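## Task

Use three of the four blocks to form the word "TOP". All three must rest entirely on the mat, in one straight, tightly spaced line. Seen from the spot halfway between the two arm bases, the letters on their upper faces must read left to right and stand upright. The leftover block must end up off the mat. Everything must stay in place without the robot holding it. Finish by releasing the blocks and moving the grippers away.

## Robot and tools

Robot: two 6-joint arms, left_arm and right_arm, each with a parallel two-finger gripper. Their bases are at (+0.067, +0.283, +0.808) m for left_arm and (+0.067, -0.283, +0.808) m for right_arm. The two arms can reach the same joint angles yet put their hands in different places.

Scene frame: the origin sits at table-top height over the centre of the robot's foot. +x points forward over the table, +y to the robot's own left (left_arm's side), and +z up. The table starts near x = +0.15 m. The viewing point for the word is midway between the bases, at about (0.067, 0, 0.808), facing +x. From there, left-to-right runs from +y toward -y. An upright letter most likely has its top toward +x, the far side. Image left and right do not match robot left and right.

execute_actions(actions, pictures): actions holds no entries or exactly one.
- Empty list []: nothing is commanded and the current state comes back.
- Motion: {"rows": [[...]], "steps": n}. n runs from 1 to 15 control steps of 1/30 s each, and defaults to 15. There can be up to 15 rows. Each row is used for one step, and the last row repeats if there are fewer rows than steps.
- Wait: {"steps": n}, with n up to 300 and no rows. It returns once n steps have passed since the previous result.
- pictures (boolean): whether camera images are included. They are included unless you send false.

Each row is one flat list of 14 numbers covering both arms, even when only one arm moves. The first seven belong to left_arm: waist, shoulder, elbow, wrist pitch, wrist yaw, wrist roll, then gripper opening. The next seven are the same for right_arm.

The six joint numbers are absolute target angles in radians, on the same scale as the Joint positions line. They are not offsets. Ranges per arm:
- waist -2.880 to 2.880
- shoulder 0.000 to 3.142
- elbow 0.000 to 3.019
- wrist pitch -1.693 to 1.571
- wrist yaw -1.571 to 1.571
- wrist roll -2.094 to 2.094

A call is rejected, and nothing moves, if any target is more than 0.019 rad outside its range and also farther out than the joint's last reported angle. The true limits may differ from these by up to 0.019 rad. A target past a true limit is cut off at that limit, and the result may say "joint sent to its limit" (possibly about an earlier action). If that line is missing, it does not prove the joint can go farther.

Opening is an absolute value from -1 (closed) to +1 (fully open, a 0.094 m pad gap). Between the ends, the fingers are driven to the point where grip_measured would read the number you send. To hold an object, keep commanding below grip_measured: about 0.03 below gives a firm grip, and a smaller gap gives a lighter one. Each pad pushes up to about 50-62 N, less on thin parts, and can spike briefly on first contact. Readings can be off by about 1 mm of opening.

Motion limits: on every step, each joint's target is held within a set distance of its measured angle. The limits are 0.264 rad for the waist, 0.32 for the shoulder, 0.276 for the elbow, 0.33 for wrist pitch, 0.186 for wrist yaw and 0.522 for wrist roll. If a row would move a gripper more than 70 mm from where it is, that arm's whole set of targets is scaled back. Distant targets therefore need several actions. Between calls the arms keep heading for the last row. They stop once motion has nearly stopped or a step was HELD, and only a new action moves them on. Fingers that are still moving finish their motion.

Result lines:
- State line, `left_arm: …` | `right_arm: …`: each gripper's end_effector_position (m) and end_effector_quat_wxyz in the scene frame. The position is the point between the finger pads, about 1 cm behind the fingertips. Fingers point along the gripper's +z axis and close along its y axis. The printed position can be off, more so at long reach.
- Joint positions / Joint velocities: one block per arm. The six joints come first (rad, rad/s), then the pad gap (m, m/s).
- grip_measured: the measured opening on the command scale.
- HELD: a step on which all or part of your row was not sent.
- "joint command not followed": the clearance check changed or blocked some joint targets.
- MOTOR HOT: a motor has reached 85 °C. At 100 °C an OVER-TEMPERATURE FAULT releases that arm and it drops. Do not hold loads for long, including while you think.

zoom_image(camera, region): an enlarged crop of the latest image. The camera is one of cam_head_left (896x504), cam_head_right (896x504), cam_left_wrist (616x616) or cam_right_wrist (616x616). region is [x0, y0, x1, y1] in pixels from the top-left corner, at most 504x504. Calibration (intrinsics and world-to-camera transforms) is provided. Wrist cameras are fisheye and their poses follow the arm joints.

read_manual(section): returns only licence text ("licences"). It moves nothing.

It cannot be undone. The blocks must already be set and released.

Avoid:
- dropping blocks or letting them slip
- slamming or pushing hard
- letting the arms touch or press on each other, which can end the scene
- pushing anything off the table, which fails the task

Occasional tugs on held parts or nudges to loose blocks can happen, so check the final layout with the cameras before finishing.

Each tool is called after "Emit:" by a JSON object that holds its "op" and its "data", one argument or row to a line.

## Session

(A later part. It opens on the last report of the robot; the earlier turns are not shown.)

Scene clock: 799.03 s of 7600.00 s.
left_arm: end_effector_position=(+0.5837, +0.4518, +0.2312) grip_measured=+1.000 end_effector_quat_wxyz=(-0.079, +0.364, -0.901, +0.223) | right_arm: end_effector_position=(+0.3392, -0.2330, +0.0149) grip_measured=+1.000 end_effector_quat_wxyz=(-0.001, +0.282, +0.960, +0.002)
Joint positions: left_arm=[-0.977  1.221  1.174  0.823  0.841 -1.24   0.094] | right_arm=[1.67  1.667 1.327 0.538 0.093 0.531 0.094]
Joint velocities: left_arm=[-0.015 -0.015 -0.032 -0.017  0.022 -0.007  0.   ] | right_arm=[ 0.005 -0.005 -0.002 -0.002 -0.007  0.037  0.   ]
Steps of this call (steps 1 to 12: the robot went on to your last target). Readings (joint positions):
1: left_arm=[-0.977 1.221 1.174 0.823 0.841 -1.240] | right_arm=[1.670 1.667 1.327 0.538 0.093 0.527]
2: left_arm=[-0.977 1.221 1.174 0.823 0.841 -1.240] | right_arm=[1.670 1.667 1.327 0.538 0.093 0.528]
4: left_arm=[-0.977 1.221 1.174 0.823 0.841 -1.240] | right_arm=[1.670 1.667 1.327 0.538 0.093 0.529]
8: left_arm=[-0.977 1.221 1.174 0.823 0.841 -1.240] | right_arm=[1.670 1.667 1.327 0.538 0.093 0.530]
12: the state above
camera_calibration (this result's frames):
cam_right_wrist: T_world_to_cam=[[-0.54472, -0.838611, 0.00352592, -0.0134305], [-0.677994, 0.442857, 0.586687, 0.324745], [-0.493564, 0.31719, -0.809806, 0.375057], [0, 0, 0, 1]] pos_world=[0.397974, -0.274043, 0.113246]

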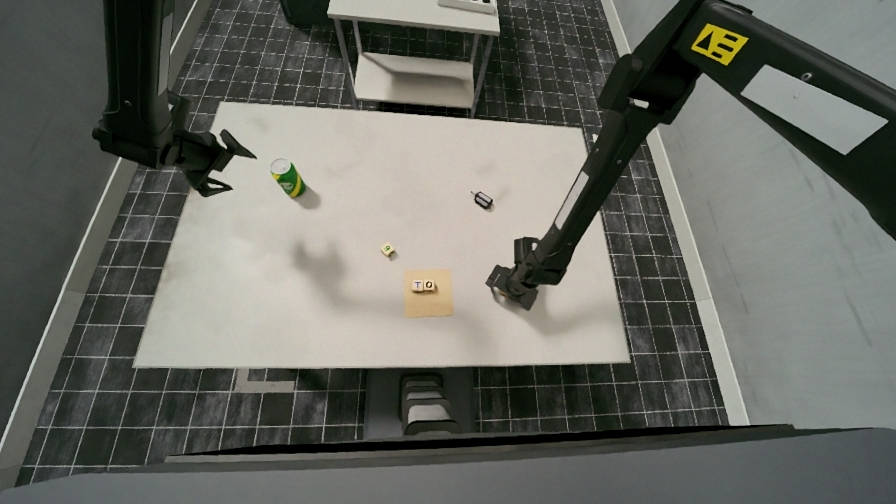

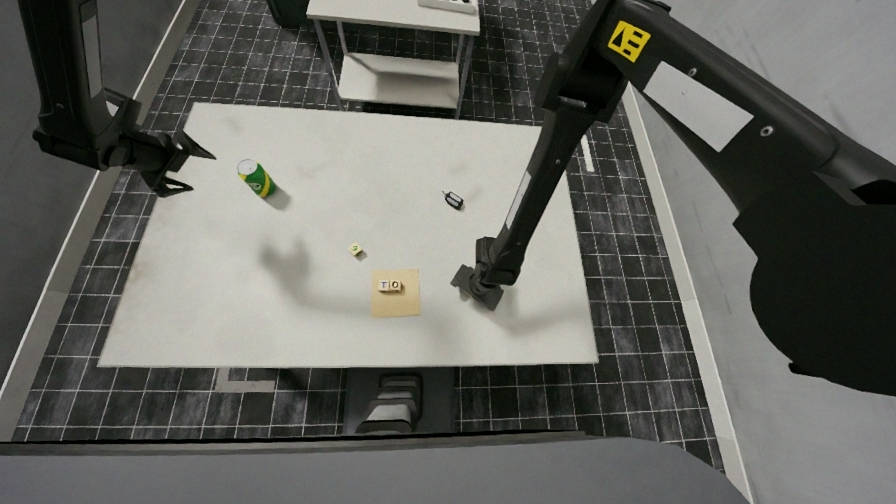

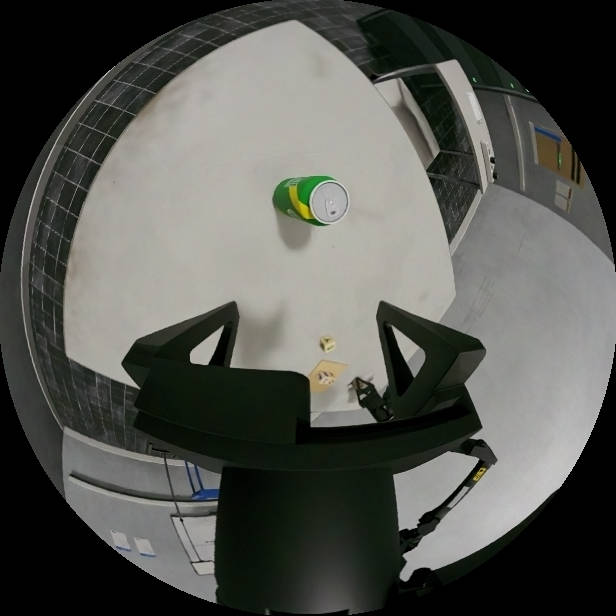

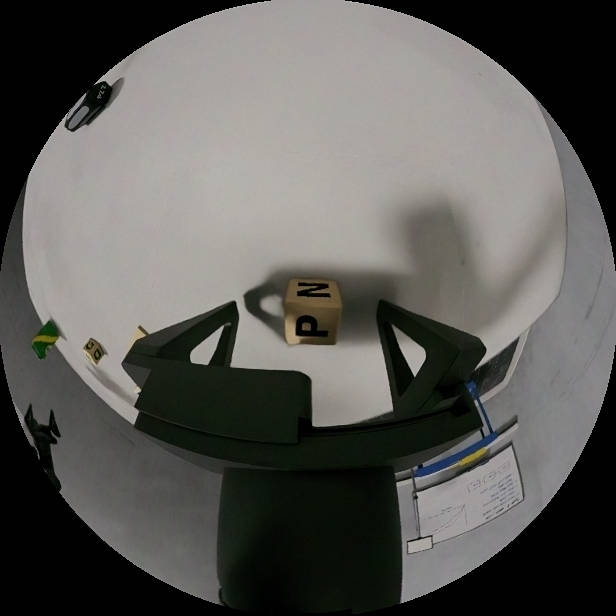

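Emit:
{"op": "execute_actions", "data": {
  "actions": [
    {"rows": [[-0.977,1.221,1.174,0.823,0.841,-1.24,1,1.660,1.675,1.331,0.5225,0.0886,0.548,1],[-0.977,1.221,1.174,0.823,0.841,-1.24,1,1.659,1.677,1.332,0.522,0.0886,0.556,1],[-0.977,1.221,1.174,0.823,0.841,-1.24,1,1.658,1.678,1.333,0.5215,0.0886,0.564,1],[-0.977,1.221,1.174,0.823,0.841,-1.24,1,1.657,1.679,1.334,0.521,0.0886,0.570,1],[-0.977,1.221,1.174,0.823,0.841,-1.24,1,1.657,1.680,1.335,0.521,0.0886,0.572,1]], "steps": 15}
  ],
  "pictures": false
}}

Emit:
{"op": "execute_actions", "data": {
  "actions": [
    {"rows": [[-0.977,1.221,1.174,0.823,0.841,-1.24,1,1.657,1.680,1.335,0.521,0.0886,0.572,0.85],[-0.977,1.221,1.174,0.823,0.841,-1.24,1,1.657,1.680,1.335,0.521,0.0886,0.572,0.65],[-0.977,1.221,1.174,0.823,0.841,-1.24,1,1.657,1.680,1.335,0.521,0.0886,0.572,0.45],[-0.977,1.221,1.174,0.823,0.841,-1.24,1,1.657,1.680,1.335,0.521,0.0886,0.572,0.25],[-0.977,1.221,1.174,0.823,0.841,-1.24,1,1.657,1.680,1.335,0.521,0.0886,0.572,0.08],[-0.977,1.221,1.174,0.823,0.841,-1.24,1,1.657,1.680,1.335,0.521,0.0886,0.572,-0.06],[-0.977,1.221,1.174,0.823,0.841,-1.24,1,1.657,1.680,1.335,0.521,0.0886,0.572,-0.16],[-0.977,1.221,1.174,0.823,0.841,-1.24,1,1.657,1.680,1.335,0.521,0.0886,0.572,-0.23],[-0.977,1.221,1.174,0.823,0.841,-1.24,1,1.657,1.680,1.335,0.521,0.0886,0.572,-0.28],[-0.977,1.221,1.174,0.823,0.841,-1.24,1,1.657,1.680,1.335,0.521,0.0886,0.572,-0.32],[-0.977,1.221,1.174,0.823,0.841,-1.24,1,1.657,1.680,1.335,0.521,0.0886,0.572,-0.35],[-0.977,1.221,1.174,0.823,0.841,-1.24,1,1.657,1.680,1.335,0.521,0.0886,0.572,-0.37],[-0.977,1.221,1.174,0.823,0.841,-1.24,1,1.657,1.680,1.335,0.521,0.0886,0.572,-0.385],[-0.977,1.221,1.174,0.823,0.841,-1.24,1,1.657,1.680,1.335,0.521,0.0886,0.572,-0.40]], "steps": 15}
  ],
  "pictures": false
}}

Emit:
{"op": "execute_actions", "data": {
  "actions": [
    {"steps": 10}
  ]
}}

Emit:
{"op": "zoom_image", "data": {
  "camera": "cam_right_wrist",
  "region": [193, 200, 423, 430]
}}

Scene clock: 817.43 s of 7600.00 s.
left_arm: end_effector_position=(+0.5837, +0.4518, +0.2312) grip_measured=+1.000 end_effector_quat_wxyz=(-0.079, +0.364, -0.901, +0.223) | right_arm: end_effector_position=(+0.3421, -0.2363, +0.0135) grip_measured=+1.000 end_effector_quat_wxyz=(+0.003, +0.296, +0.955, +0.001)
Joint positions: left_arm=[-0.977  1.221  1.174  0.823  0.841 -1.24   0.094] | right_arm=[1.666 1.667 1.333 0.538 0.093 0.561 0.094]
Joint velocities: left_arm=[-0.015 -0.005 -0.022  0.002 -0.037  0.051  0.   ] | right_arm=[-0.005  0.005  0.012 -0.022  0.051  0.051  0.   ]
Steps of this call (steps 1 to 15: the robot went on to your last target; steps 16 to 90: nothing new was sent; then 14.90 s passed at rest; steps 91 to 105: all 15 steps of this action). Readings (joint positions):
91: left_arm=[-0.977 1.221 1.174 0.823 0.841 -1.240] | right_arm=[1.670 1.667 1.327 0.538 0.093 0.532]
92: left_arm=[-0.977 1.221 1.174 0.823 0.841 -1.240] | right_arm=[1.670 1.667 1.327 0.538 0.093 0.535]
94: left_arm=[-0.977 1.221 1.174 0.823 0.841 -1.240] | right_arm=[1.670 1.667 1.328 0.538 0.093 0.542]
98: left_arm=[-0.977 1.221 1.174 0.823 0.841 -1.240] | right_arm=[1.667 1.667 1.331 0.538 0.093 0.554]
105: the state above

Scene clock: 817.93 s of 7600.00 s.
left_arm: end_effector_position=(+0.5837, +0.4518, +0.2312) grip_measured=+1.000 end_effector_quat_wxyz=(-0.079, +0.364, -0.901, +0.223) | right_arm: end_effector_position=(+0.3421, -0.2363, +0.0135) grip_measured=-0.370 end_effector_quat_wxyz=(+0.003, +0.296, +0.955, +0.001)
Joint positions: left_arm=[-0.977  1.221  1.174  0.823  0.841 -1.24   0.094] | right_arm=[1.666 1.667 1.333 0.538 0.093 0.562 0.03 ]
Joint velocities: left_arm=[-0.005 -0.005  0.007  0.012  0.022 -0.022  0.   ] | right_arm=[ 0.005  0.005 -0.007 -0.002 -0.037  0.11  -0.   ]
Steps of this call (steps 1 to 15: all 15 steps of this action). Readings (joint positions):
1: left_arm=[-0.977 1.221 1.174 0.823 0.841 -1.240] | right_arm=[1.666 1.667 1.333 0.538 0.093 0.561]
2: left_arm=[-0.977 1.221 1.174 0.823 0.841 -1.240] | right_arm=[1.666 1.667 1.333 0.538 0.093 0.561]
4: left_arm=[-0.977 1.221 1.174 0.823 0.841 -1.240] | right_arm=[1.666 1.667 1.333 0.538 0.093 0.561]
8: left_arm=[-0.977 1.221 1.174 0.823 0.841 -1.240] | right_arm=[1.666 1.667 1.333 0.538 0.093 0.562]
15: the state above

Scene clock: 818.27 s of 7600.00 s.
left_arm: end_effector_position=(+0.5837, +0.4518, +0.2312) grip_measured=+1.000 end_effector_quat_wxyz=(-0.079, +0.364, -0.901, +0.223) | right_arm: end_effector_position=(+0.3421, -0.2363, +0.0135) grip_measured=-0.370 end_effector_quat_wxyz=(+0.003, +0.296, +0.955, +0.001)
Joint positions: left_arm=[-0.977  1.221  1.174  0.823  0.841 -1.24   0.094] | right_arm=[1.666 1.667 1.333 0.538 0.093 0.562 0.03 ]
Joint velocities: left_arm=[ 0.005  0.015  0.002 -0.017  0.022  0.037  0.   ] | right_arm=[-0.015 -0.015 -0.012 -0.007  0.037  0.066 -0.   ]
Steps of this call (steps 1 to 10: the robot went on to your last target). Readings (joint positions):
1: left_arm=[-0.977 1.221 1.174 0.823 0.841 -1.240] | right_arm=[1.666 1.667 1.333 0.538 0.093 0.562]
2: left_arm=[-0.977 1.221 1.174 0.823 0.841 -1.240] | right_arm=[1.666 1.667 1.333 0.538 0.093 0.562]
4: left_arm=[-0.977 1.221 1.174 0.823 0.841 -1.240] | right_arm=[1.666 1.667 1.333 0.538 0.093 0.562]
8: left_arm=[-0.977 1.221 1.174 0.823 0.841 -1.240] | right_arm=[1.666 1.667 1.333 0.538 0.093 0.562]
10: the state above
camera_calibration (this result's frames):
cam_right_wrist: T_world_to_cam=[[-0.570379, -0.82137, 0.00448202, -0.00180257], [-0.666958, 0.466323, 0.581128, 0.330842], [-0.479411, 0.328474, -0.8138, 0.374271], [0, 0, 0, 1]] pos_world=[0.399059, -0.278698, 0.112329]

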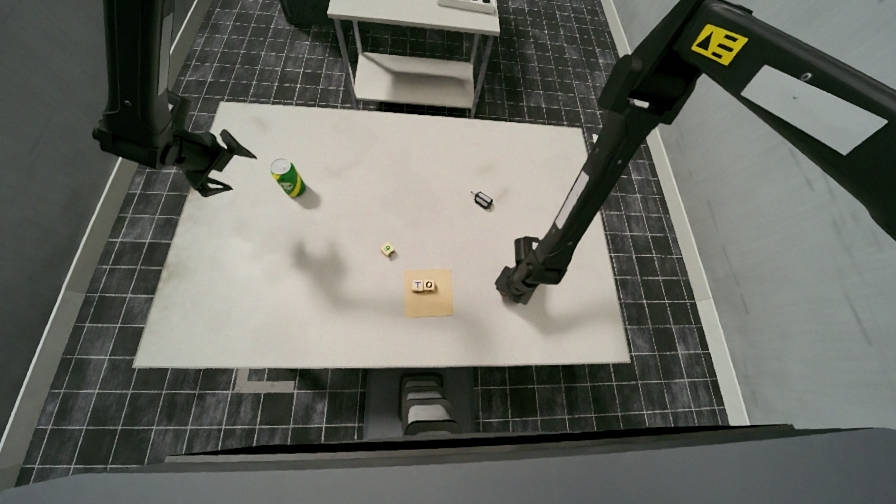

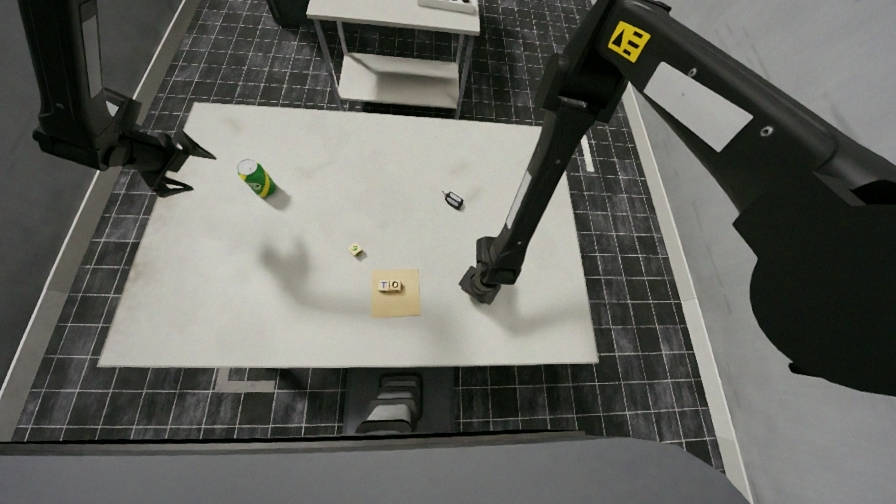

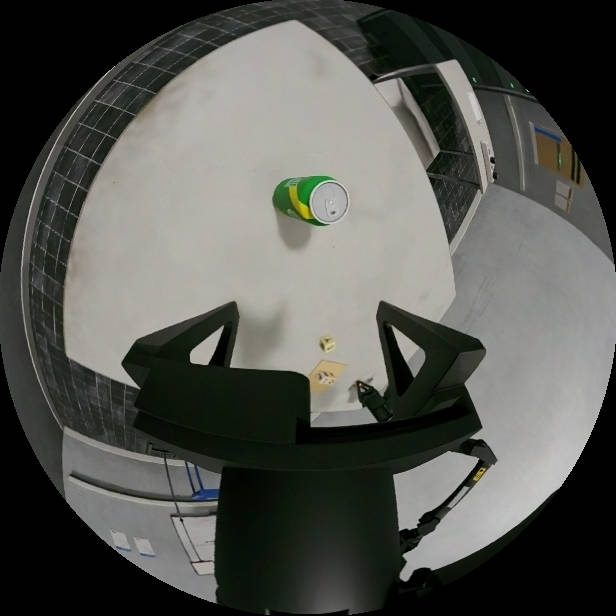

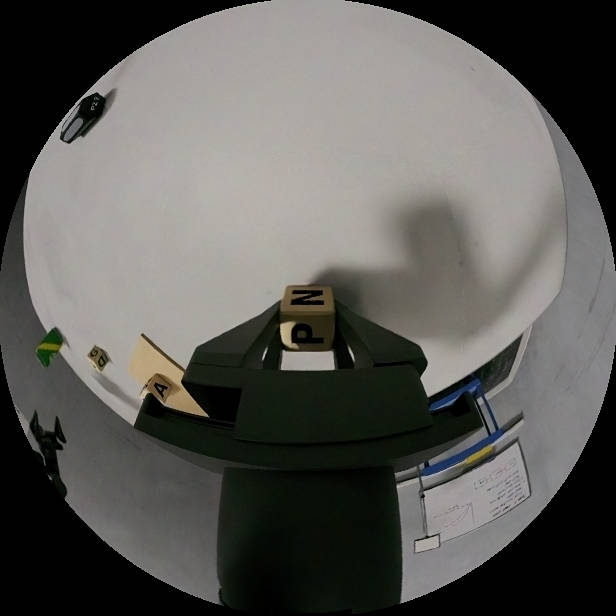

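Region (193, 200, 423, 430) of cam_right_wrist's 616x616 image, scaled by 2.191, with more detail than that image has.

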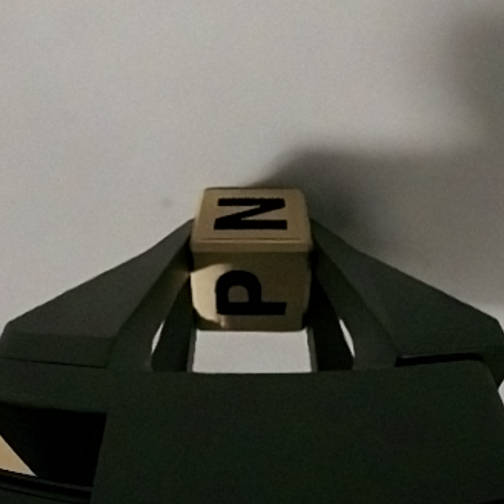

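Emit:
{"op": "execute_actions", "data": {
  "actions": [
    {"rows": [[-0.977,1.221,1.174,0.823,0.841,-1.24,1,1.666,1.6595,1.3123,0.5454,0.093,0.565,-0.40],[-0.977,1.221,1.174,0.823,0.841,-1.24,1,1.666,1.6581,1.3101,0.5465,0.093,0.565,-0.40],[-0.977,1.221,1.174,0.823,0.841,-1.24,1,1.666,1.6558,1.3067,0.5483,0.093,0.565,-0.40],[-0.977,1.221,1.174,0.823,0.841,-1.24,1,1.666,1.6527,1.3021,0.5508,0.093,0.565,-0.40],[-0.977,1.221,1.174,0.823,0.841,-1.24,1,1.666,1.6490,1.2965,0.5538,0.093,0.565,-0.40],[-0.977,1.221,1.174,0.823,0.841,-1.24,1,1.666,1.6448,1.2902,0.5571,0.093,0.565,-0.40],[-0.977,1.221,1.174,0.823,0.841,-1.24,1,1.666,1.6403,1.2835,0.5607,0.093,0.565,-0.40],[-0.977,1.221,1.174,0.823,0.841,-1.24,1,1.6666,1.6357,1.2765,0.5643,0.0936,0.5665,-0.40],[-0.977,1.221,1.174,0.823,0.841,-1.24,1,1.6683,1.6312,1.2698,0.5679,0.0953,0.5711,-0.40],[-0.977,1.221,1.174,0.823,0.841,-1.24,1,1.6713,1.6270,1.2635,0.5713,0.0981,0.5786,-0.40],[-0.977,1.221,1.174,0.823,0.841,-1.24,1,1.6753,1.6233,1.2579,0.5742,0.1021,0.5891,-0.40],[-0.977,1.221,1.174,0.823,0.841,-1.24,1,1.6805,1.6202,1.2533,0.5767,0.1071,0.6025,-0.40],[-0.977,1.221,1.174,0.823,0.841,-1.24,1,1.6867,1.6179,1.2499,0.5785,0.1131,0.6187,-0.40],[-0.977,1.221,1.174,0.823,0.841,-1.24,1,1.6940,1.6165,1.2477,0.5796,0.1202,0.6375,-0.40],[-0.977,1.221,1.174,0.823,0.841,-1.24,1,1.7023,1.616,1.247,0.580,0.1282,0.6589,-0.40]], "steps": 15}
  ],
  "pictures": false
}}

Emit:
{"op": "execute_actions", "data": {
  "actions": [
    {"rows": [[-0.977,1.221,1.174,0.823,0.841,-1.24,1,1.7114,1.616,1.247,0.5805,0.1371,0.6827,-0.40],[-0.977,1.221,1.174,0.823,0.841,-1.24,1,1.7215,1.616,1.247,0.581,0.1469,0.7088,-0.40],[-0.977,1.221,1.174,0.823,0.841,-1.24,1,1.7324,1.616,1.247,0.5815,0.1574,0.7369,-0.40],[-0.977,1.221,1.174,0.823,0.841,-1.24,1,1.7439,1.616,1.247,0.582,0.1687,0.7668,-0.40],[-0.977,1.221,1.174,0.823,0.841,-1.24,1,1.7561,1.616,1.247,0.5825,0.1805,0.7984,-0.40],[-0.977,1.221,1.174,0.823,0.841,-1.24,1,1.7689,1.616,1.247,0.583,0.1929,0.8316,-0.40],[-0.977,1.221,1.174,0.823,0.841,-1.24,1,1.7822,1.616,1.247,0.5835,0.2058,0.8659,-0.40],[-0.977,1.221,1.174,0.823,0.841,-1.24,1,1.7958,1.616,1.247,0.584,0.2190,0.9012,-0.40],[-0.977,1.221,1.174,0.823,0.841,-1.24,1,1.8097,1.616,1.247,0.5845,0.2325,0.9372,-0.40],[-0.977,1.221,1.174,0.823,0.841,-1.24,1,1.8238,1.616,1.247,0.585,0.2462,0.9737,-0.40],[-0.977,1.221,1.174,0.823,0.841,-1.24,1,1.8380,1.616,1.247,0.5855,0.2600,1.0105,-0.40],[-0.977,1.221,1.174,0.823,0.841,-1.24,1,1.8522,1.616,1.247,0.586,0.2738,1.0473,-0.40],[-0.977,1.221,1.174,0.823,0.841,-1.24,1,1.8663,1.616,1.247,0.5865,0.2875,1.0838,-0.40],[-0.977,1.221,1.174,0.823,0.841,-1.24,1,1.8802,1.616,1.247,0.587,0.3010,1.1198,-0.40],[-0.977,1.221,1.174,0.823,0.841,-1.24,1,1.8938,1.616,1.247,0.588,0.3142,1.1551,-0.40]], "steps": 15}
  ],
  "pictures": false
}}

Emit:
{"op": "execute_actions", "data": {
  "actions": [
    {"rows": [[-0.977,1.221,1.174,0.823,0.841,-1.24,1,1.9071,1.616,1.247,0.588,0.3271,1.1894,-0.40],[-0.977,1.221,1.174,0.823,0.841,-1.24,1,1.9199,1.616,1.247,0.588,0.3395,1.2226,-0.40],[-0.977,1.221,1.174,0.823,0.841,-1.24,1,1.9321,1.616,1.247,0.588,0.3513,1.2542,-0.40],[-0.977,1.221,1.174,0.823,0.841,-1.24,1,1.9436,1.616,1.247,0.588,0.3626,1.2841,-0.40],[-0.977,1.221,1.174,0.823,0.841,-1.24,1,1.9545,1.616,1.247,0.588,0.3731,1.3122,-0.40],[-0.977,1.221,1.174,0.823,0.841,-1.24,1,1.9646,1.616,1.247,0.588,0.3829,1.3383,-0.40],[-0.977,1.221,1.174,0.823,0.841,-1.24,1,1.9737,1.616,1.247,0.588,0.3918,1.3621,-0.40],[-0.977,1.221,1.174,0.823,0.841,-1.24,1,1.9820,1.616,1.247,0.588,0.3998,1.3835,-0.40],[-0.977,1.221,1.174,0.823,0.841,-1.24,1,1.9893,1.616,1.247,0.588,0.4069,1.4023,-0.40],[-0.977,1.221,1.174,0.823,0.841,-1.24,1,1.9955,1.616,1.247,0.588,0.4129,1.4185,-0.40],[-0.977,1.221,1.174,0.823,0.841,-1.24,1,2.0007,1.616,1.247,0.588,0.4179,1.4319,-0.40],[-0.977,1.221,1.174,0.823,0.841,-1.24,1,2.0047,1.616,1.247,0.588,0.4219,1.4424,-0.40],[-0.977,1.221,1.174,0.823,0.841,-1.24,1,2.0077,1.616,1.247,0.588,0.4247,1.4499,-0.40],[-0.977,1.221,1.174,0.823,0.841,-1.24,1,2.0094,1.616,1.247,0.588,0.4264,1.4545,-0.40],[-0.977,1.221,1.174,0.823,0.841,-1.24,1,2.010,1.616,1.247,0.588,0.427,1.456,-0.40]], "steps": 15}
  ],
  "pictures": false
}}

Emit:
{"op": "execute_actions", "data": {
  "actions": [
    {"steps": 15}
  ]
}}

Scene clock: 870.97 s of 7600.00 s.
left_arm: end_effector_position=(+0.5837, +0.4518, +0.2312) grip_measured=+1.000 end_effector_quat_wxyz=(-0.079, +0.364, -0.901, +0.223) | right_arm: end_effector_position=(+0.3355, -0.2378, +0.0295) grip_measured=-0.370 end_effector_quat_wxyz=(+0.001, +0.314, +0.949, -0.010)
Joint positions: left_arm=[-0.977  1.221  1.174  0.823  0.841 -1.24   0.094] | right_arm=[1.672 1.638 1.275 0.557 0.118 0.599 0.03 ]
Joint velocities: left_arm=[-0.015 -0.015  0.007 -0.002 -0.037 -0.051  0.   ] | right_arm=[ 0.103 -0.073 -0.095  0.032  0.168  0.315  0.   ]
Steps of this call (steps 1 to 15: the robot went on to your last target; steps 16 to 90: nothing new was sent; then 49.20 s passed at rest; steps 91 to 105: all 15 steps of this action). Readings (joint positions):
91: left_arm=[-0.977 1.221 1.174 0.823 0.841 -1.240] | right_arm=[1.666 1.667 1.333 0.538 0.093 0.562]
92: left_arm=[-0.977 1.221 1.174 0.823 0.841 -1.240] | right_arm=[1.666 1.667 1.333 0.538 0.093 0.562]
94: left_arm=[-0.977 1.221 1.174 0.823 0.841 -1.240] | right_arm=[1.666 1.667 1.333 0.538 0.093 0.562]
98: left_arm=[-0.977 1.221 1.174 0.823 0.841 -1.240] | right_arm=[1.666 1.662 1.320 0.541 0.093 0.562]
105: the state above

Scene clock: 871.47 s of 7600.00 s.
left_arm: end_effector_position=(+0.5837, +0.4518, +0.2312) grip_measured=+1.000 end_effector_quat_wxyz=(-0.079, +0.364, -0.901, +0.223) | right_arm: end_effector_position=(+0.3455, -0.1356, +0.0504) grip_measured=-0.370 end_effector_quat_wxyz=(+0.003, +0.514, +0.858, -0.005)
Joint positions: left_arm=[-0.977  1.221  1.174  0.823  0.841 -1.24   0.094] | right_arm=[1.862 1.632 1.273 0.567 0.298 1.    0.03 ]
Joint velocities: left_arm=[-0.005 -0.024 -0.012 -0.002  0.007 -0.066  0.   ] | right_arm=[ 0.435 -0.015  0.002  0.002  0.374  0.974 -0.001]
Steps of this call (steps 1 to 15: all 15 steps of this action). Readings (joint positions):
1: left_arm=[-0.977 1.221 1.174 0.823 0.841 -1.240] | right_arm=[1.676 1.636 1.274 0.558 0.127 0.612]
2: left_arm=[-0.977 1.221 1.174 0.823 0.841 -1.240] | right_arm=[1.682 1.634 1.273 0.559 0.136 0.629]
4: left_arm=[-0.977 1.221 1.174 0.823 0.841 -1.240] | right_arm=[1.700 1.633 1.273 0.561 0.157 0.668]
8: left_arm=[-0.977 1.221 1.174 0.823 0.841 -1.240] | right_arm=[1.753 1.632 1.273 0.564 0.204 0.770]
15: the state above

Scene clock: 871.97 s of 7600.00 s.
left_arm: end_effector_position=(+0.5837, +0.4518, +0.2312) grip_measured=+1.000 end_effector_quat_wxyz=(-0.079, +0.364, -0.901, +0.223) | right_arm: end_effector_position=(+0.3511, -0.0622, +0.0766) grip_measured=-0.370 end_effector_quat_wxyz=(-0.003, +0.683, +0.731, -0.001)
Joint positions: left_arm=[-0.977  1.221  1.174  0.823  0.841 -1.24   0.094] | right_arm=[2.002 1.632 1.273 0.569 0.42  1.396 0.03 ]
Joint velocities: left_arm=[-0.015 -0.005  0.017  0.007  0.007  0.007  0.   ] | right_arm=[ 0.063  0.005 -0.002 -0.032  0.081  0.315 -0.001]
Steps of this call (steps 1 to 15: all 15 steps of this action). Readings (joint positions):
1: left_arm=[-0.977 1.221 1.174 0.823 0.841 -1.240] | right_arm=[1.876 1.632 1.273 0.567 0.311 1.034]
2: left_arm=[-0.977 1.221 1.174 0.823 0.841 -1.240] | right_arm=[1.890 1.632 1.273 0.568 0.324 1.068]
4: left_arm=[-0.977 1.221 1.174 0.823 0.841 -1.240] | right_arm=[1.916 1.632 1.273 0.569 0.348 1.135]
8: left_arm=[-0.977 1.221 1.174 0.823 0.841 -1.240] | right_arm=[1.959 1.632 1.273 0.569 0.388 1.257]
15: the state above

Scene clock: 872.47 s of 7600.00 s.
left_arm: end_effector_position=(+0.5837, +0.4518, +0.2312) grip_measured=+1.000 end_effector_quat_wxyz=(-0.079, +0.364, -0.901, +0.223) | right_arm: end_effector_position=(+0.3512, -0.0608, +0.0772) grip_measured=-0.369 end_effector_quat_wxyz=(-0.004, +0.701, +0.714, -0.001)
Joint positions: left_arm=[-0.977  1.221  1.174  0.823  0.841 -1.24   0.094] | right_arm=[2.005 1.632 1.273 0.569 0.423 1.444 0.03 ]
Joint velocities: left_arm=[ 0.005 -0.005 -0.007  0.012 -0.095 -0.022  0.   ] | right_arm=[-0.015  0.005  0.002 -0.022 -0.066  0.007 -0.   ]
Steps of this call (steps 1 to 15: the robot went on to your last target). Readings (joint positions):
1: left_arm=[-0.977 1.221 1.174 0.823 0.841 -1.240] | right_arm=[2.004 1.632 1.273 0.569 0.421 1.406]
2: left_arm=[-0.977 1.221 1.174 0.823 0.841 -1.240] | right_arm=[2.005 1.632 1.273 0.569 0.421 1.414]
4: left_arm=[-0.977 1.221 1.174 0.823 0.841 -1.240] | right_arm=[2.005 1.632 1.273 0.569 0.422 1.426]
8: left_arm=[-0.977 1.221 1.174 0.823 0.841 -1.240] | right_arm=[2.005 1.632 1.273 0.569 0.423 1.438]
15: the state above
camera_calibration (this result's frames):
cam_right_wrist: T_world_to_cam=[[-0.999809, -0.0130879, 0.014484, 0.346401], [-0.0020918, 0.809516, 0.587094, 0.00493254], [-0.0194089, 0.586952, -0.809389, 0.226661], [0, 0, 0, 1]] pos_world=[0.350745, -0.132499, 0.175544]

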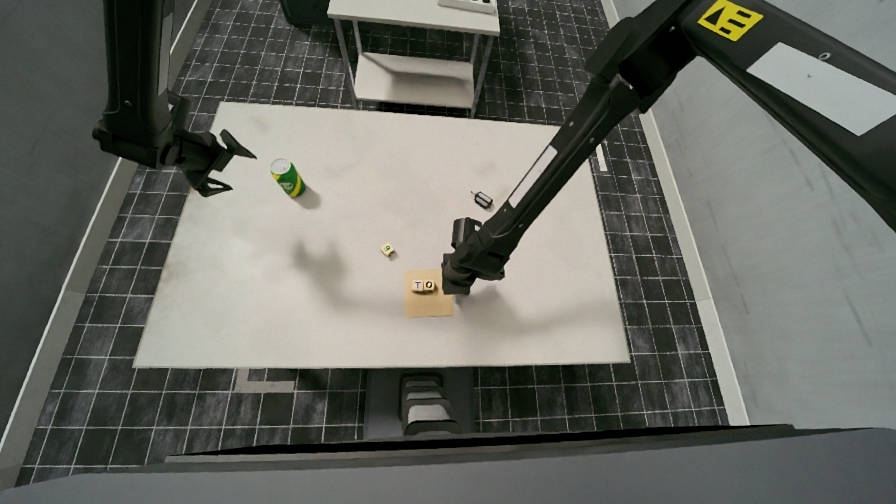

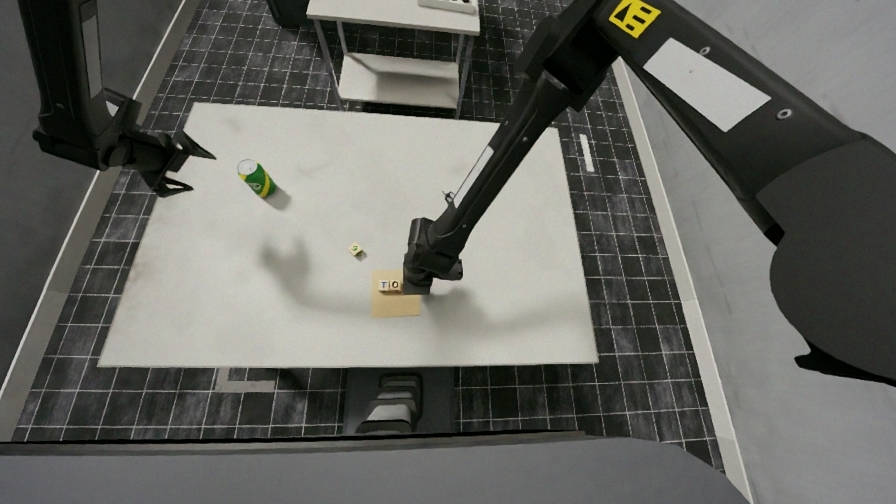

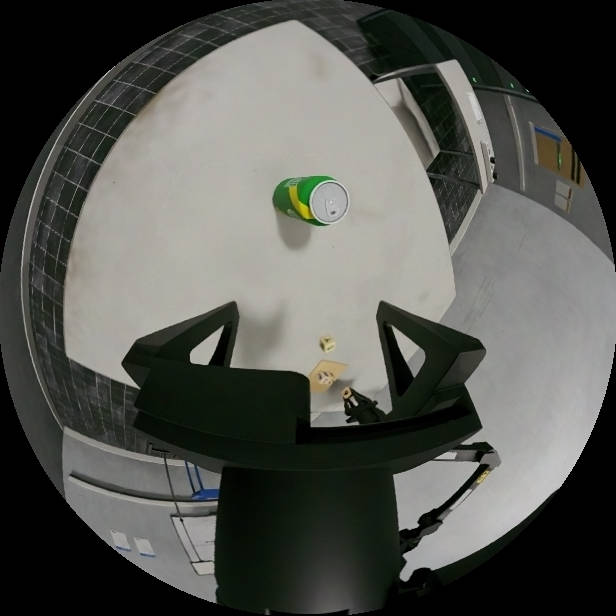

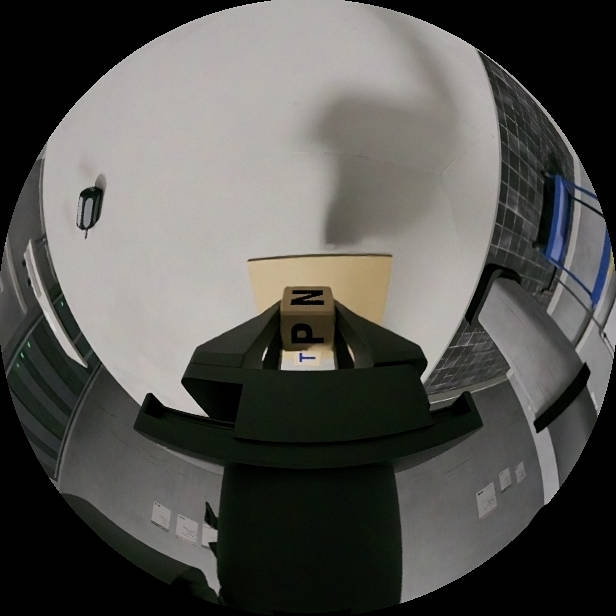

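Emit:
{"op": "execute_actions", "data": {
  "actions": [
    {"rows": [[-0.977,1.221,1.174,0.823,0.841,-1.24,1,2.010,1.6404,1.2736,0.5598,0.428,1.456,-0.40],[-0.977,1.221,1.174,0.823,0.841,-1.24,1,2.010,1.6415,1.2752,0.5593,0.429,1.456,-0.40],[-0.977,1.221,1.174,0.823,0.841,-1.24,1,2.010,1.6433,1.2780,0.5584,0.430,1.456,-0.40],[-0.977,1.221,1.174,0.823,0.841,-1.24,1,2.010,1.6458,1.2819,0.5571,0.431,1.456,-0.40],[-0.977,1.221,1.174,0.823,0.841,-1.24,1,2.010,1.6490,1.2868,0.5556,0.432,1.456,-0.40],[-0.977,1.221,1.174,0.823,0.841,-1.24,1,2.010,1.6528,1.2927,0.5537,0.433,1.456,-0.40],[-0.977,1.221,1.174,0.823,0.841,-1.24,1,2.010,1.6572,1.2995,0.5515,0.434,1.456,-0.40],[-0.977,1.221,1.174,0.823,0.841,-1.24,1,2.010,1.6622,1.3071,0.5491,0.435,1.456,-0.40],[-0.977,1.221,1.174,0.823,0.841,-1.24,1,2.010,1.6676,1.3155,0.5464,0.435,1.456,-0.40],[-0.977,1.221,1.174,0.823,0.841,-1.24,1,2.010,1.6735,1.3245,0.5435,0.435,1.456,-0.40],[-0.977,1.221,1.174,0.823,0.841,-1.24,1,2.010,1.6797,1.3341,0.5404,0.435,1.456,-0.40],[-0.977,1.221,1.174,0.823,0.841,-1.24,1,2.010,1.6863,1.3442,0.5372,0.435,1.456,-0.40],[-0.977,1.221,1.174,0.823,0.841,-1.24,1,2.010,1.6931,1.3546,0.5339,0.435,1.456,-0.40],[-0.977,1.221,1.174,0.823,0.841,-1.24,1,2.010,1.7000,1.3652,0.5305,0.435,1.456,-0.40],[-0.977,1.221,1.174,0.823,0.841,-1.24,1,2.010,1.7070,1.3760,0.5270,0.435,1.456,-0.40]], "steps": 15}
  ],
  "pictures": false
}}

Emit:
{"op": "execute_actions", "data": {
  "actions": [
    {"rows": [[-0.977,1.221,1.174,0.823,0.841,-1.24,1,2.010,1.7140,1.3868,0.5235,0.435,1.456,-0.40],[-0.977,1.221,1.174,0.823,0.841,-1.24,1,2.010,1.7209,1.3974,0.5201,0.435,1.456,-0.40],[-0.977,1.221,1.174,0.823,0.841,-1.24,1,2.010,1.7277,1.4078,0.5168,0.435,1.456,-0.40],[-0.977,1.221,1.174,0.823,0.841,-1.24,1,2.010,1.7343,1.4179,0.5136,0.435,1.456,-0.40],[-0.977,1.221,1.174,0.823,0.841,-1.24,1,2.010,1.7405,1.4275,0.5105,0.435,1.456,-0.40],[-0.977,1.221,1.174,0.823,0.841,-1.24,1,2.010,1.7464,1.4365,0.5076,0.435,1.456,-0.40],[-0.977,1.221,1.174,0.823,0.841,-1.24,1,2.010,1.7518,1.4449,0.5049,0.435,1.456,-0.40],[-0.977,1.221,1.174,0.823,0.841,-1.24,1,2.010,1.7568,1.4525,0.5025,0.435,1.456,-0.40],[-0.977,1.221,1.174,0.823,0.841,-1.24,1,2.010,1.7612,1.4593,0.5003,0.435,1.456,-0.40],[-0.977,1.221,1.174,0.823,0.841,-1.24,1,2.010,1.7650,1.4652,0.4984,0.435,1.456,-0.40],[-0.977,1.221,1.174,0.823,0.841,-1.24,1,2.010,1.7682,1.4701,0.4969,0.435,1.456,-0.40],[-0.977,1.221,1.174,0.823,0.841,-1.24,1,2.010,1.7707,1.4740,0.4956,0.435,1.456,-0.40],[-0.977,1.221,1.174,0.823,0.841,-1.24,1,2.010,1.7725,1.4768,0.4947,0.435,1.456,-0.40],[-0.977,1.221,1.174,0.823,0.841,-1.24,1,2.010,1.7736,1.4784,0.4942,0.435,1.456,-0.40],[-0.977,1.221,1.174,0.823,0.841,-1.24,1,2.010,1.774,1.479,0.494,0.435,1.456,-0.40]], "steps": 15}
  ],
  "pictures": false
}}

Emit:
{"op": "execute_actions", "data": {
  "actions": [
    {"steps": 15}
  ]
}}

Emit:
{"op": "zoom_image", "data": {
  "camera": "cam_right_wrist",
  "region": [233, 260, 383, 410]
}}

Emit:
{"op": "zoom_image", "data": {
  "camera": "cam_head_left",
  "region": [380, 240, 500, 330]
}}

Scene clock: 899.80 s of 7600.00 s.
left_arm: end_effector_position=(+0.5837, +0.4518, +0.2312) grip_measured=+1.000 end_effector_quat_wxyz=(-0.079, +0.364, -0.901, +0.223) | right_arm: end_effector_position=(+0.3609, -0.0535, +0.0557) grip_measured=-0.369 end_effector_quat_wxyz=(+0.006, +0.704, +0.710, +0.001)
Joint positions: left_arm=[-0.977  1.221  1.174  0.823  0.841 -1.24   0.094] | right_arm=[2.005 1.678 1.358 0.551 0.431 1.446 0.03 ]
Joint velocities: left_arm=[ 0.005 -0.005 -0.012 -0.002  0.007  0.007  0.   ] | right_arm=[-0.015  0.21   0.291 -0.095  0.051  0.022  0.   ]
Steps of this call (steps 1 to 15: the robot went on to your last target; steps 16 to 90: nothing new was sent; then 23.83 s passed at rest; steps 91 to 105: all 15 steps of this action). Readings (joint positions):
91: left_arm=[-0.977 1.221 1.174 0.823 0.841 -1.240] | right_arm=[2.005 1.632 1.273 0.569 0.423 1.446]
92: left_arm=[-0.977 1.221 1.174 0.823 0.841 -1.240] | right_arm=[2.005 1.632 1.273 0.569 0.423 1.446]
94: left_arm=[-0.977 1.221 1.174 0.823 0.841 -1.240] | right_arm=[2.005 1.632 1.274 0.569 0.426 1.446]
98: left_arm=[-0.977 1.221 1.174 0.823 0.841 -1.240] | right_arm=[2.005 1.640 1.291 0.568 0.430 1.446]
105: the state above

Scene clock: 900.30 s of 7600.00 s.
left_arm: end_effector_position=(+0.5837, +0.4518, +0.2312) grip_measured=+1.000 end_effector_quat_wxyz=(-0.079, +0.364, -0.901, +0.223) | right_arm: end_effector_position=(+0.3530, -0.0386, +0.0249) grip_measured=-0.369 end_effector_quat_wxyz=(+0.003, +0.703, +0.711, -0.002)
Joint positions: left_arm=[-0.977  1.221  1.174  0.823  0.841 -1.24   0.094] | right_arm=[2.005 1.764 1.473 0.511 0.431 1.446 0.03 ]
Joint velocities: left_arm=[-0.024  0.005  0.022  0.007 -0.051 -0.051  0.   ] | right_arm=[-0.005  0.034  0.051 -0.027 -0.037  0.007 -0.   ]
Steps of this call (steps 1 to 15: all 15 steps of this action). Readings (joint positions):
1: left_arm=[-0.977 1.221 1.174 0.823 0.841 -1.240] | right_arm=[2.005 1.686 1.368 0.548 0.431 1.446]
2: left_arm=[-0.977 1.221 1.174 0.823 0.841 -1.240] | right_arm=[2.005 1.693 1.379 0.544 0.431 1.446]
4: left_arm=[-0.977 1.221 1.174 0.823 0.841 -1.240] | right_arm=[2.005 1.708 1.399 0.537 0.431 1.446]
8: left_arm=[-0.977 1.221 1.174 0.823 0.841 -1.240] | right_arm=[2.005 1.736 1.437 0.525 0.431 1.446]
15: the state above

Scene clock: 900.80 s of 7600.00 s.
left_arm: end_effector_position=(+0.5837, +0.4518, +0.2312) grip_measured=+1.000 end_effector_quat_wxyz=(-0.079, +0.364, -0.901, +0.223) | right_arm: end_effector_position=(+0.3537, -0.0384, +0.0243) grip_measured=-0.369 end_effector_quat_wxyz=(+0.003, +0.703, +0.711, -0.001)
Joint positions: left_arm=[-0.977  1.221  1.174  0.823  0.841 -1.24   0.094] | right_arm=[2.005 1.765 1.476 0.511 0.431 1.446 0.03 ]
Joint velocities: left_arm=[-0.005 -0.015  0.007 -0.017  0.022  0.051  0.   ] | right_arm=[-0.015 -0.024 -0.012 -0.027  0.007  0.022 -0.002]
Steps of this call (steps 1 to 15: the robot went on to your last target). Readings (joint positions):
1: left_arm=[-0.977 1.221 1.174 0.823 0.841 -1.240] | right_arm=[2.005 1.765 1.474 0.511 0.431 1.446]
2: left_arm=[-0.977 1.221 1.174 0.823 0.841 -1.240] | right_arm=[2.005 1.765 1.475 0.511 0.431 1.446]
4: left_arm=[-0.977 1.221 1.174 0.823 0.841 -1.240] | right_arm=[2.005 1.765 1.475 0.511 0.431 1.446]
8: left_arm=[-0.977 1.221 1.174 0.823 0.841 -1.240] | right_arm=[2.005 1.765 1.476 0.511 0.431 1.446]
15: the state above
All arms were judged still, so your last target was given up. Only a new action makes them travel on or press farther. Fingers that are still opening or closing keep moving.
camera_calibration (this result's frames):
cam_right_wrist: T_world_to_cam=[[-0.999969, -0.00623553, 0.00474572, 0.350519], [-0.0023305, 0.814877, 0.579629, 0.0183325], [-0.00748148, 0.5796, -0.814867, 0.166341], [0, 0, 0, 1]] pos_world=[0.351795, -0.109164, 0.123256]

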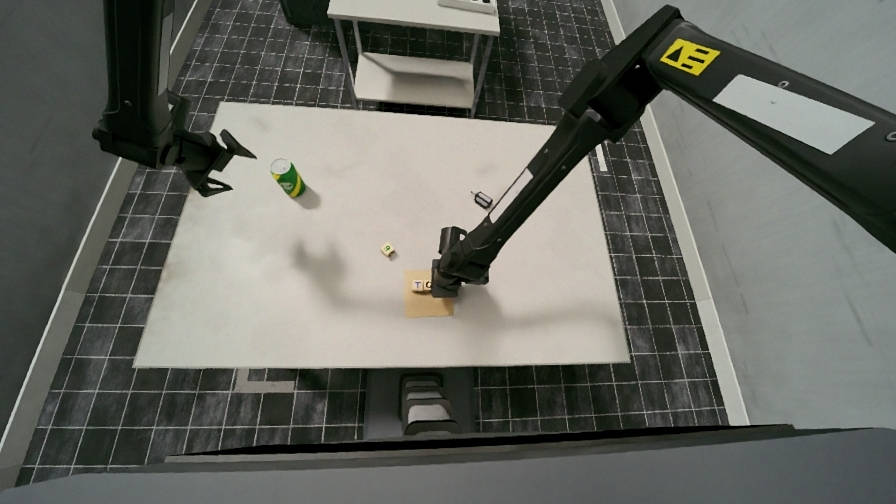

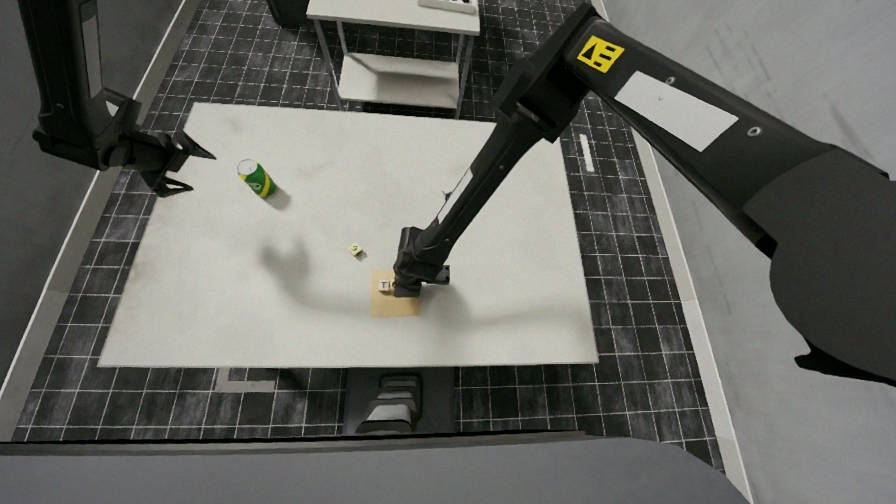

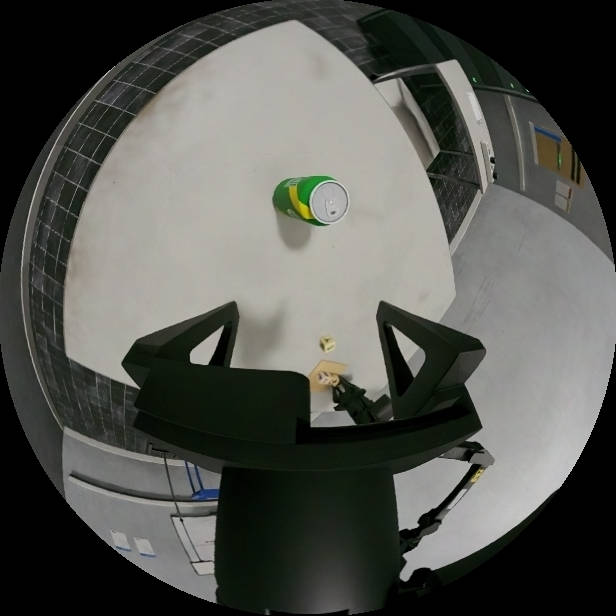

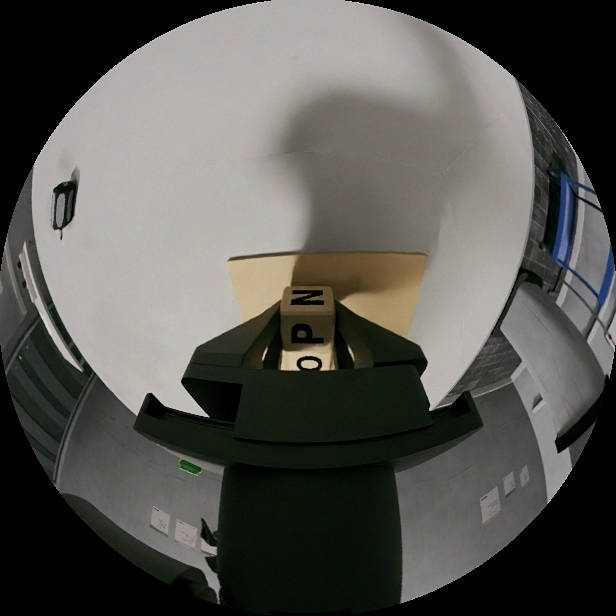

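Region (233, 260, 383, 410) of cam_right_wrist's 616x616 image, scaled by 3.360, with more detail than that image has.

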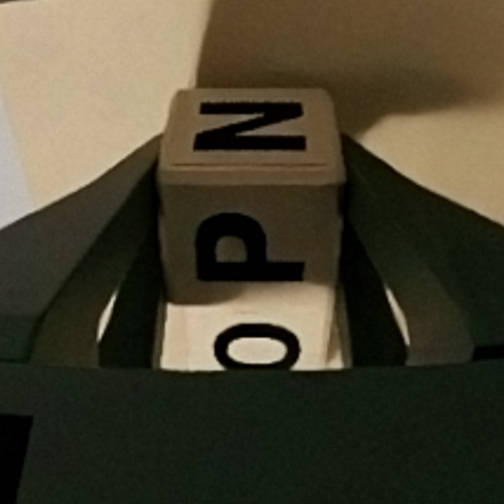

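Region (380, 240, 500, 330) of cam_head_left's 896x504 image, scaled by 4.200, with more detail than that image has; it fills the top 378 rows of this view, and the rest is white.

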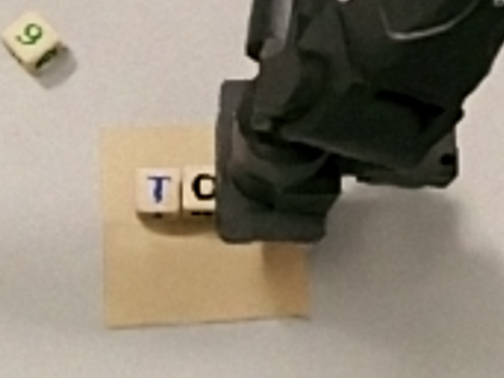

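Emit:
{"op": "execute_actions", "data": {
  "actions": [
    {"rows": [[-0.977,1.221,1.174,0.823,0.841,-1.24,1,2.010,1.776,1.479,0.494,0.435,1.456,-0.40],[-0.977,1.221,1.174,0.823,0.841,-1.24,1,2.010,1.778,1.480,0.4935,0.435,1.456,-0.40],[-0.977,1.221,1.174,0.823,0.841,-1.24,1,2.010,1.780,1.4815,0.493,0.435,1.456,-0.40],[-0.977,1.221,1.174,0.823,0.841,-1.24,1,2.010,1.782,1.4835,0.4925,0.435,1.456,-0.40],[-0.977,1.221,1.174,0.823,0.841,-1.24,1,2.010,1.784,1.486,0.492,0.435,1.456,-0.40],[-0.977,1.221,1.174,0.823,0.841,-1.24,1,2.010,1.7855,1.4885,0.4915,0.435,1.456,-0.40],[-0.977,1.221,1.174,0.823,0.841,-1.24,1,2.010,1.787,1.491,0.491,0.435,1.456,-0.40],[-0.977,1.221,1.174,0.823,0.841,-1.24,1,2.010,1.7885,1.4935,0.4905,0.435,1.456,-0.40],[-0.977,1.221,1.174,0.823,0.841,-1.24,1,2.010,1.7897,1.496,0.490,0.435,1.456,-0.40],[-0.977,1.221,1.174,0.823,0.841,-1.24,1,2.010,1.7907,1.498,0.4895,0.435,1.456,-0.40],[-0.977,1.221,1.174,0.823,0.841,-1.24,1,2.010,1.7914,1.4995,0.489,0.435,1.456,-0.40],[-0.977,1.221,1.174,0.823,0.841,-1.24,1,2.010,1.792,1.5005,0.489,0.435,1.456,-0.40],[-0.977,1.221,1.174,0.823,0.841,-1.24,1,2.010,1.792,1.501,0.489,0.435,1.456,-0.40]], "steps": 15}
  ],
  "pictures": false
}}

Emit:
{"op": "execute_actions", "data": {
  "actions": [
    {"steps": 15}
  ]
}}

Emit:
{"op": "zoom_image", "data": {
  "camera": "cam_right_wrist",
  "region": [233, 260, 383, 410]
}}

Scene clock: 915.80 s of 7600.00 s.
left_arm: end_effector_position=(+0.5837, +0.4518, +0.2312) grip_measured=+1.000 end_effector_quat_wxyz=(-0.079, +0.364, -0.901, +0.223) | right_arm: end_effector_position=(+0.3538, -0.0359, +0.0189) grip_measured=-0.369 end_effector_quat_wxyz=(+0.004, +0.703, +0.711, -0.001)
Joint positions: left_arm=[-0.977  1.221  1.174  0.823  0.841 -1.24   0.094] | right_arm=[2.005 1.779 1.498 0.506 0.431 1.446 0.03 ]
Joint velocities: left_arm=[-0.015 -0.005  0.002  0.012  0.022 -0.037  0.   ] | right_arm=[ 0.015  0.005 -0.007 -0.002  0.022  0.007 -0.   ]
Steps of this call (steps 1 to 90: nothing new was sent; then 11.50 s passed at rest; steps 91 to 105: all 15 steps of this action). Readings (joint positions):
91: left_arm=[-0.977 1.221 1.174 0.823 0.841 -1.240] | right_arm=[2.005 1.765 1.476 0.511 0.431 1.446]
92: left_arm=[-0.977 1.221 1.174 0.823 0.841 -1.240] | right_arm=[2.005 1.765 1.476 0.511 0.431 1.446]
94: left_arm=[-0.977 1.221 1.174 0.823 0.841 -1.240] | right_arm=[2.005 1.765 1.477 0.511 0.431 1.446]
98: left_arm=[-0.977 1.221 1.174 0.823 0.841 -1.240] | right_arm=[2.005 1.771 1.486 0.509 0.431 1.446]
105: the state above

Scene clock: 916.30 s of 7600.00 s.
left_arm: end_effector_position=(+0.5837, +0.4518, +0.2312) grip_measured=+1.000 end_effector_quat_wxyz=(-0.079, +0.364, -0.901, +0.223) | right_arm: end_effector_position=(+0.3535, -0.0359, +0.0188) grip_measured=-0.369 end_effector_quat_wxyz=(+0.004, +0.703, +0.711, -0.001)
Joint positions: left_arm=[-0.977  1.221  1.174  0.823  0.841 -1.24   0.094] | right_arm=[2.005 1.78  1.498 0.506 0.431 1.446 0.03 ]
Joint velocities: left_arm=[-0.005  0.005  0.007  0.012  0.037 -0.037  0.   ] | right_arm=[ 0.005 -0.015 -0.032 -0.007  0.007  0.007  0.001]
Steps of this call (steps 1 to 15: the robot went on to your last target). Readings (joint positions):
1: left_arm=[-0.977 1.221 1.174 0.823 0.841 -1.240] | right_arm=[2.005 1.780 1.498 0.506 0.431 1.446]
2: left_arm=[-0.977 1.221 1.174 0.823 0.841 -1.240] | right_arm=[2.005 1.780 1.498 0.506 0.431 1.446]
4: left_arm=[-0.977 1.221 1.174 0.823 0.841 -1.240] | right_arm=[2.005 1.780 1.498 0.506 0.431 1.446]
8: left_arm=[-0.977 1.221 1.174 0.823 0.841 -1.240] | right_arm=[2.005 1.780 1.498 0.506 0.431 1.446]
15: the state above
All arms were judged still, so your last target was given up. Only a new action makes them travel on or press farther. Fingers that are still opening or closing keep moving.
camera_calibration (this result's frames):
cam_right_wrist: T_world_to_cam=[[-0.999981, -0.00544882, 0.00301976, 0.35042], [-0.00269094, 0.814991, 0.579467, 0.0195888], [-0.00561849, 0.579448, -0.81499, 0.159771], [0, 0, 0, 1]] pos_world=[0.351364, -0.106634, 0.117802]

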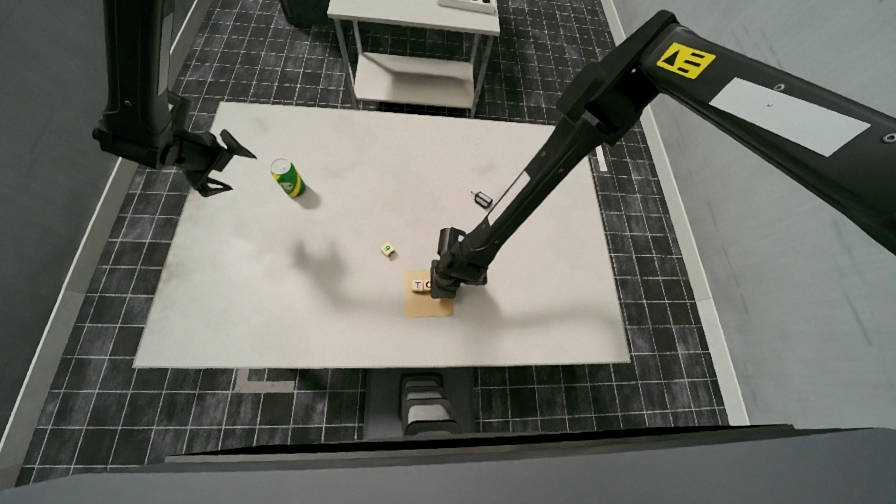

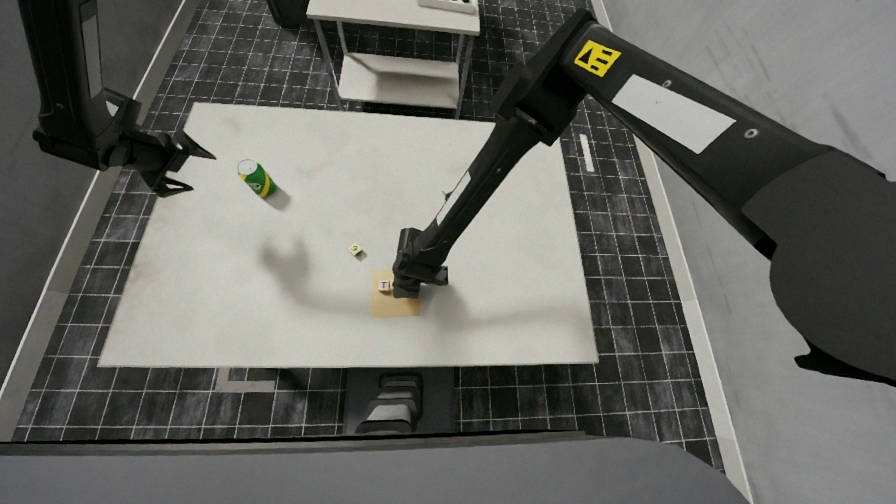

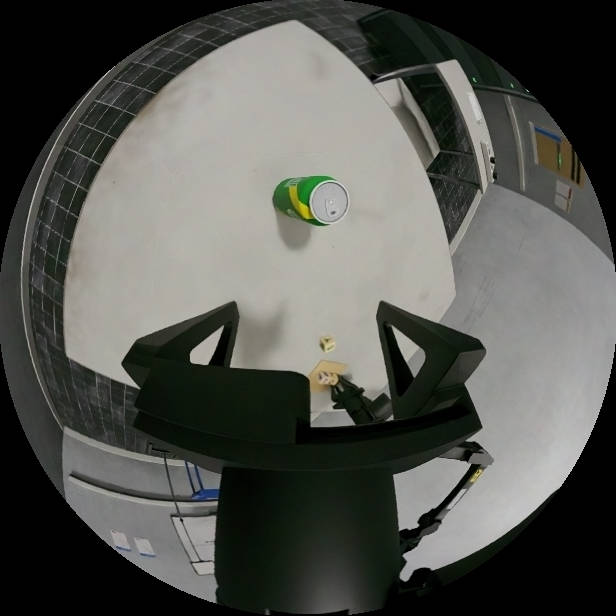

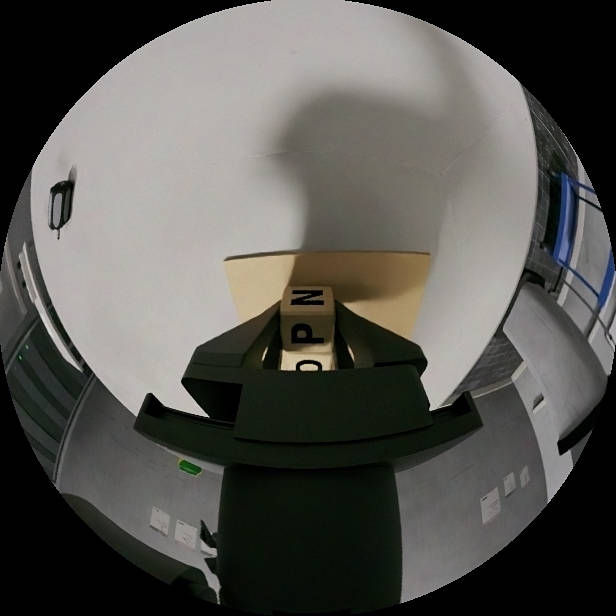

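Region (233, 260, 383, 410) of cam_right_wrist's 616x616 image, scaled by 3.360, with more detail than that image has.

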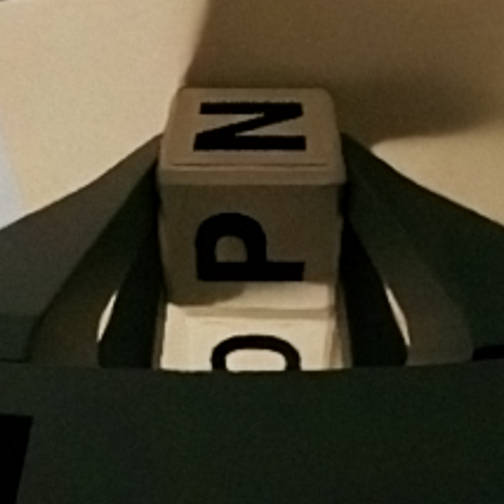

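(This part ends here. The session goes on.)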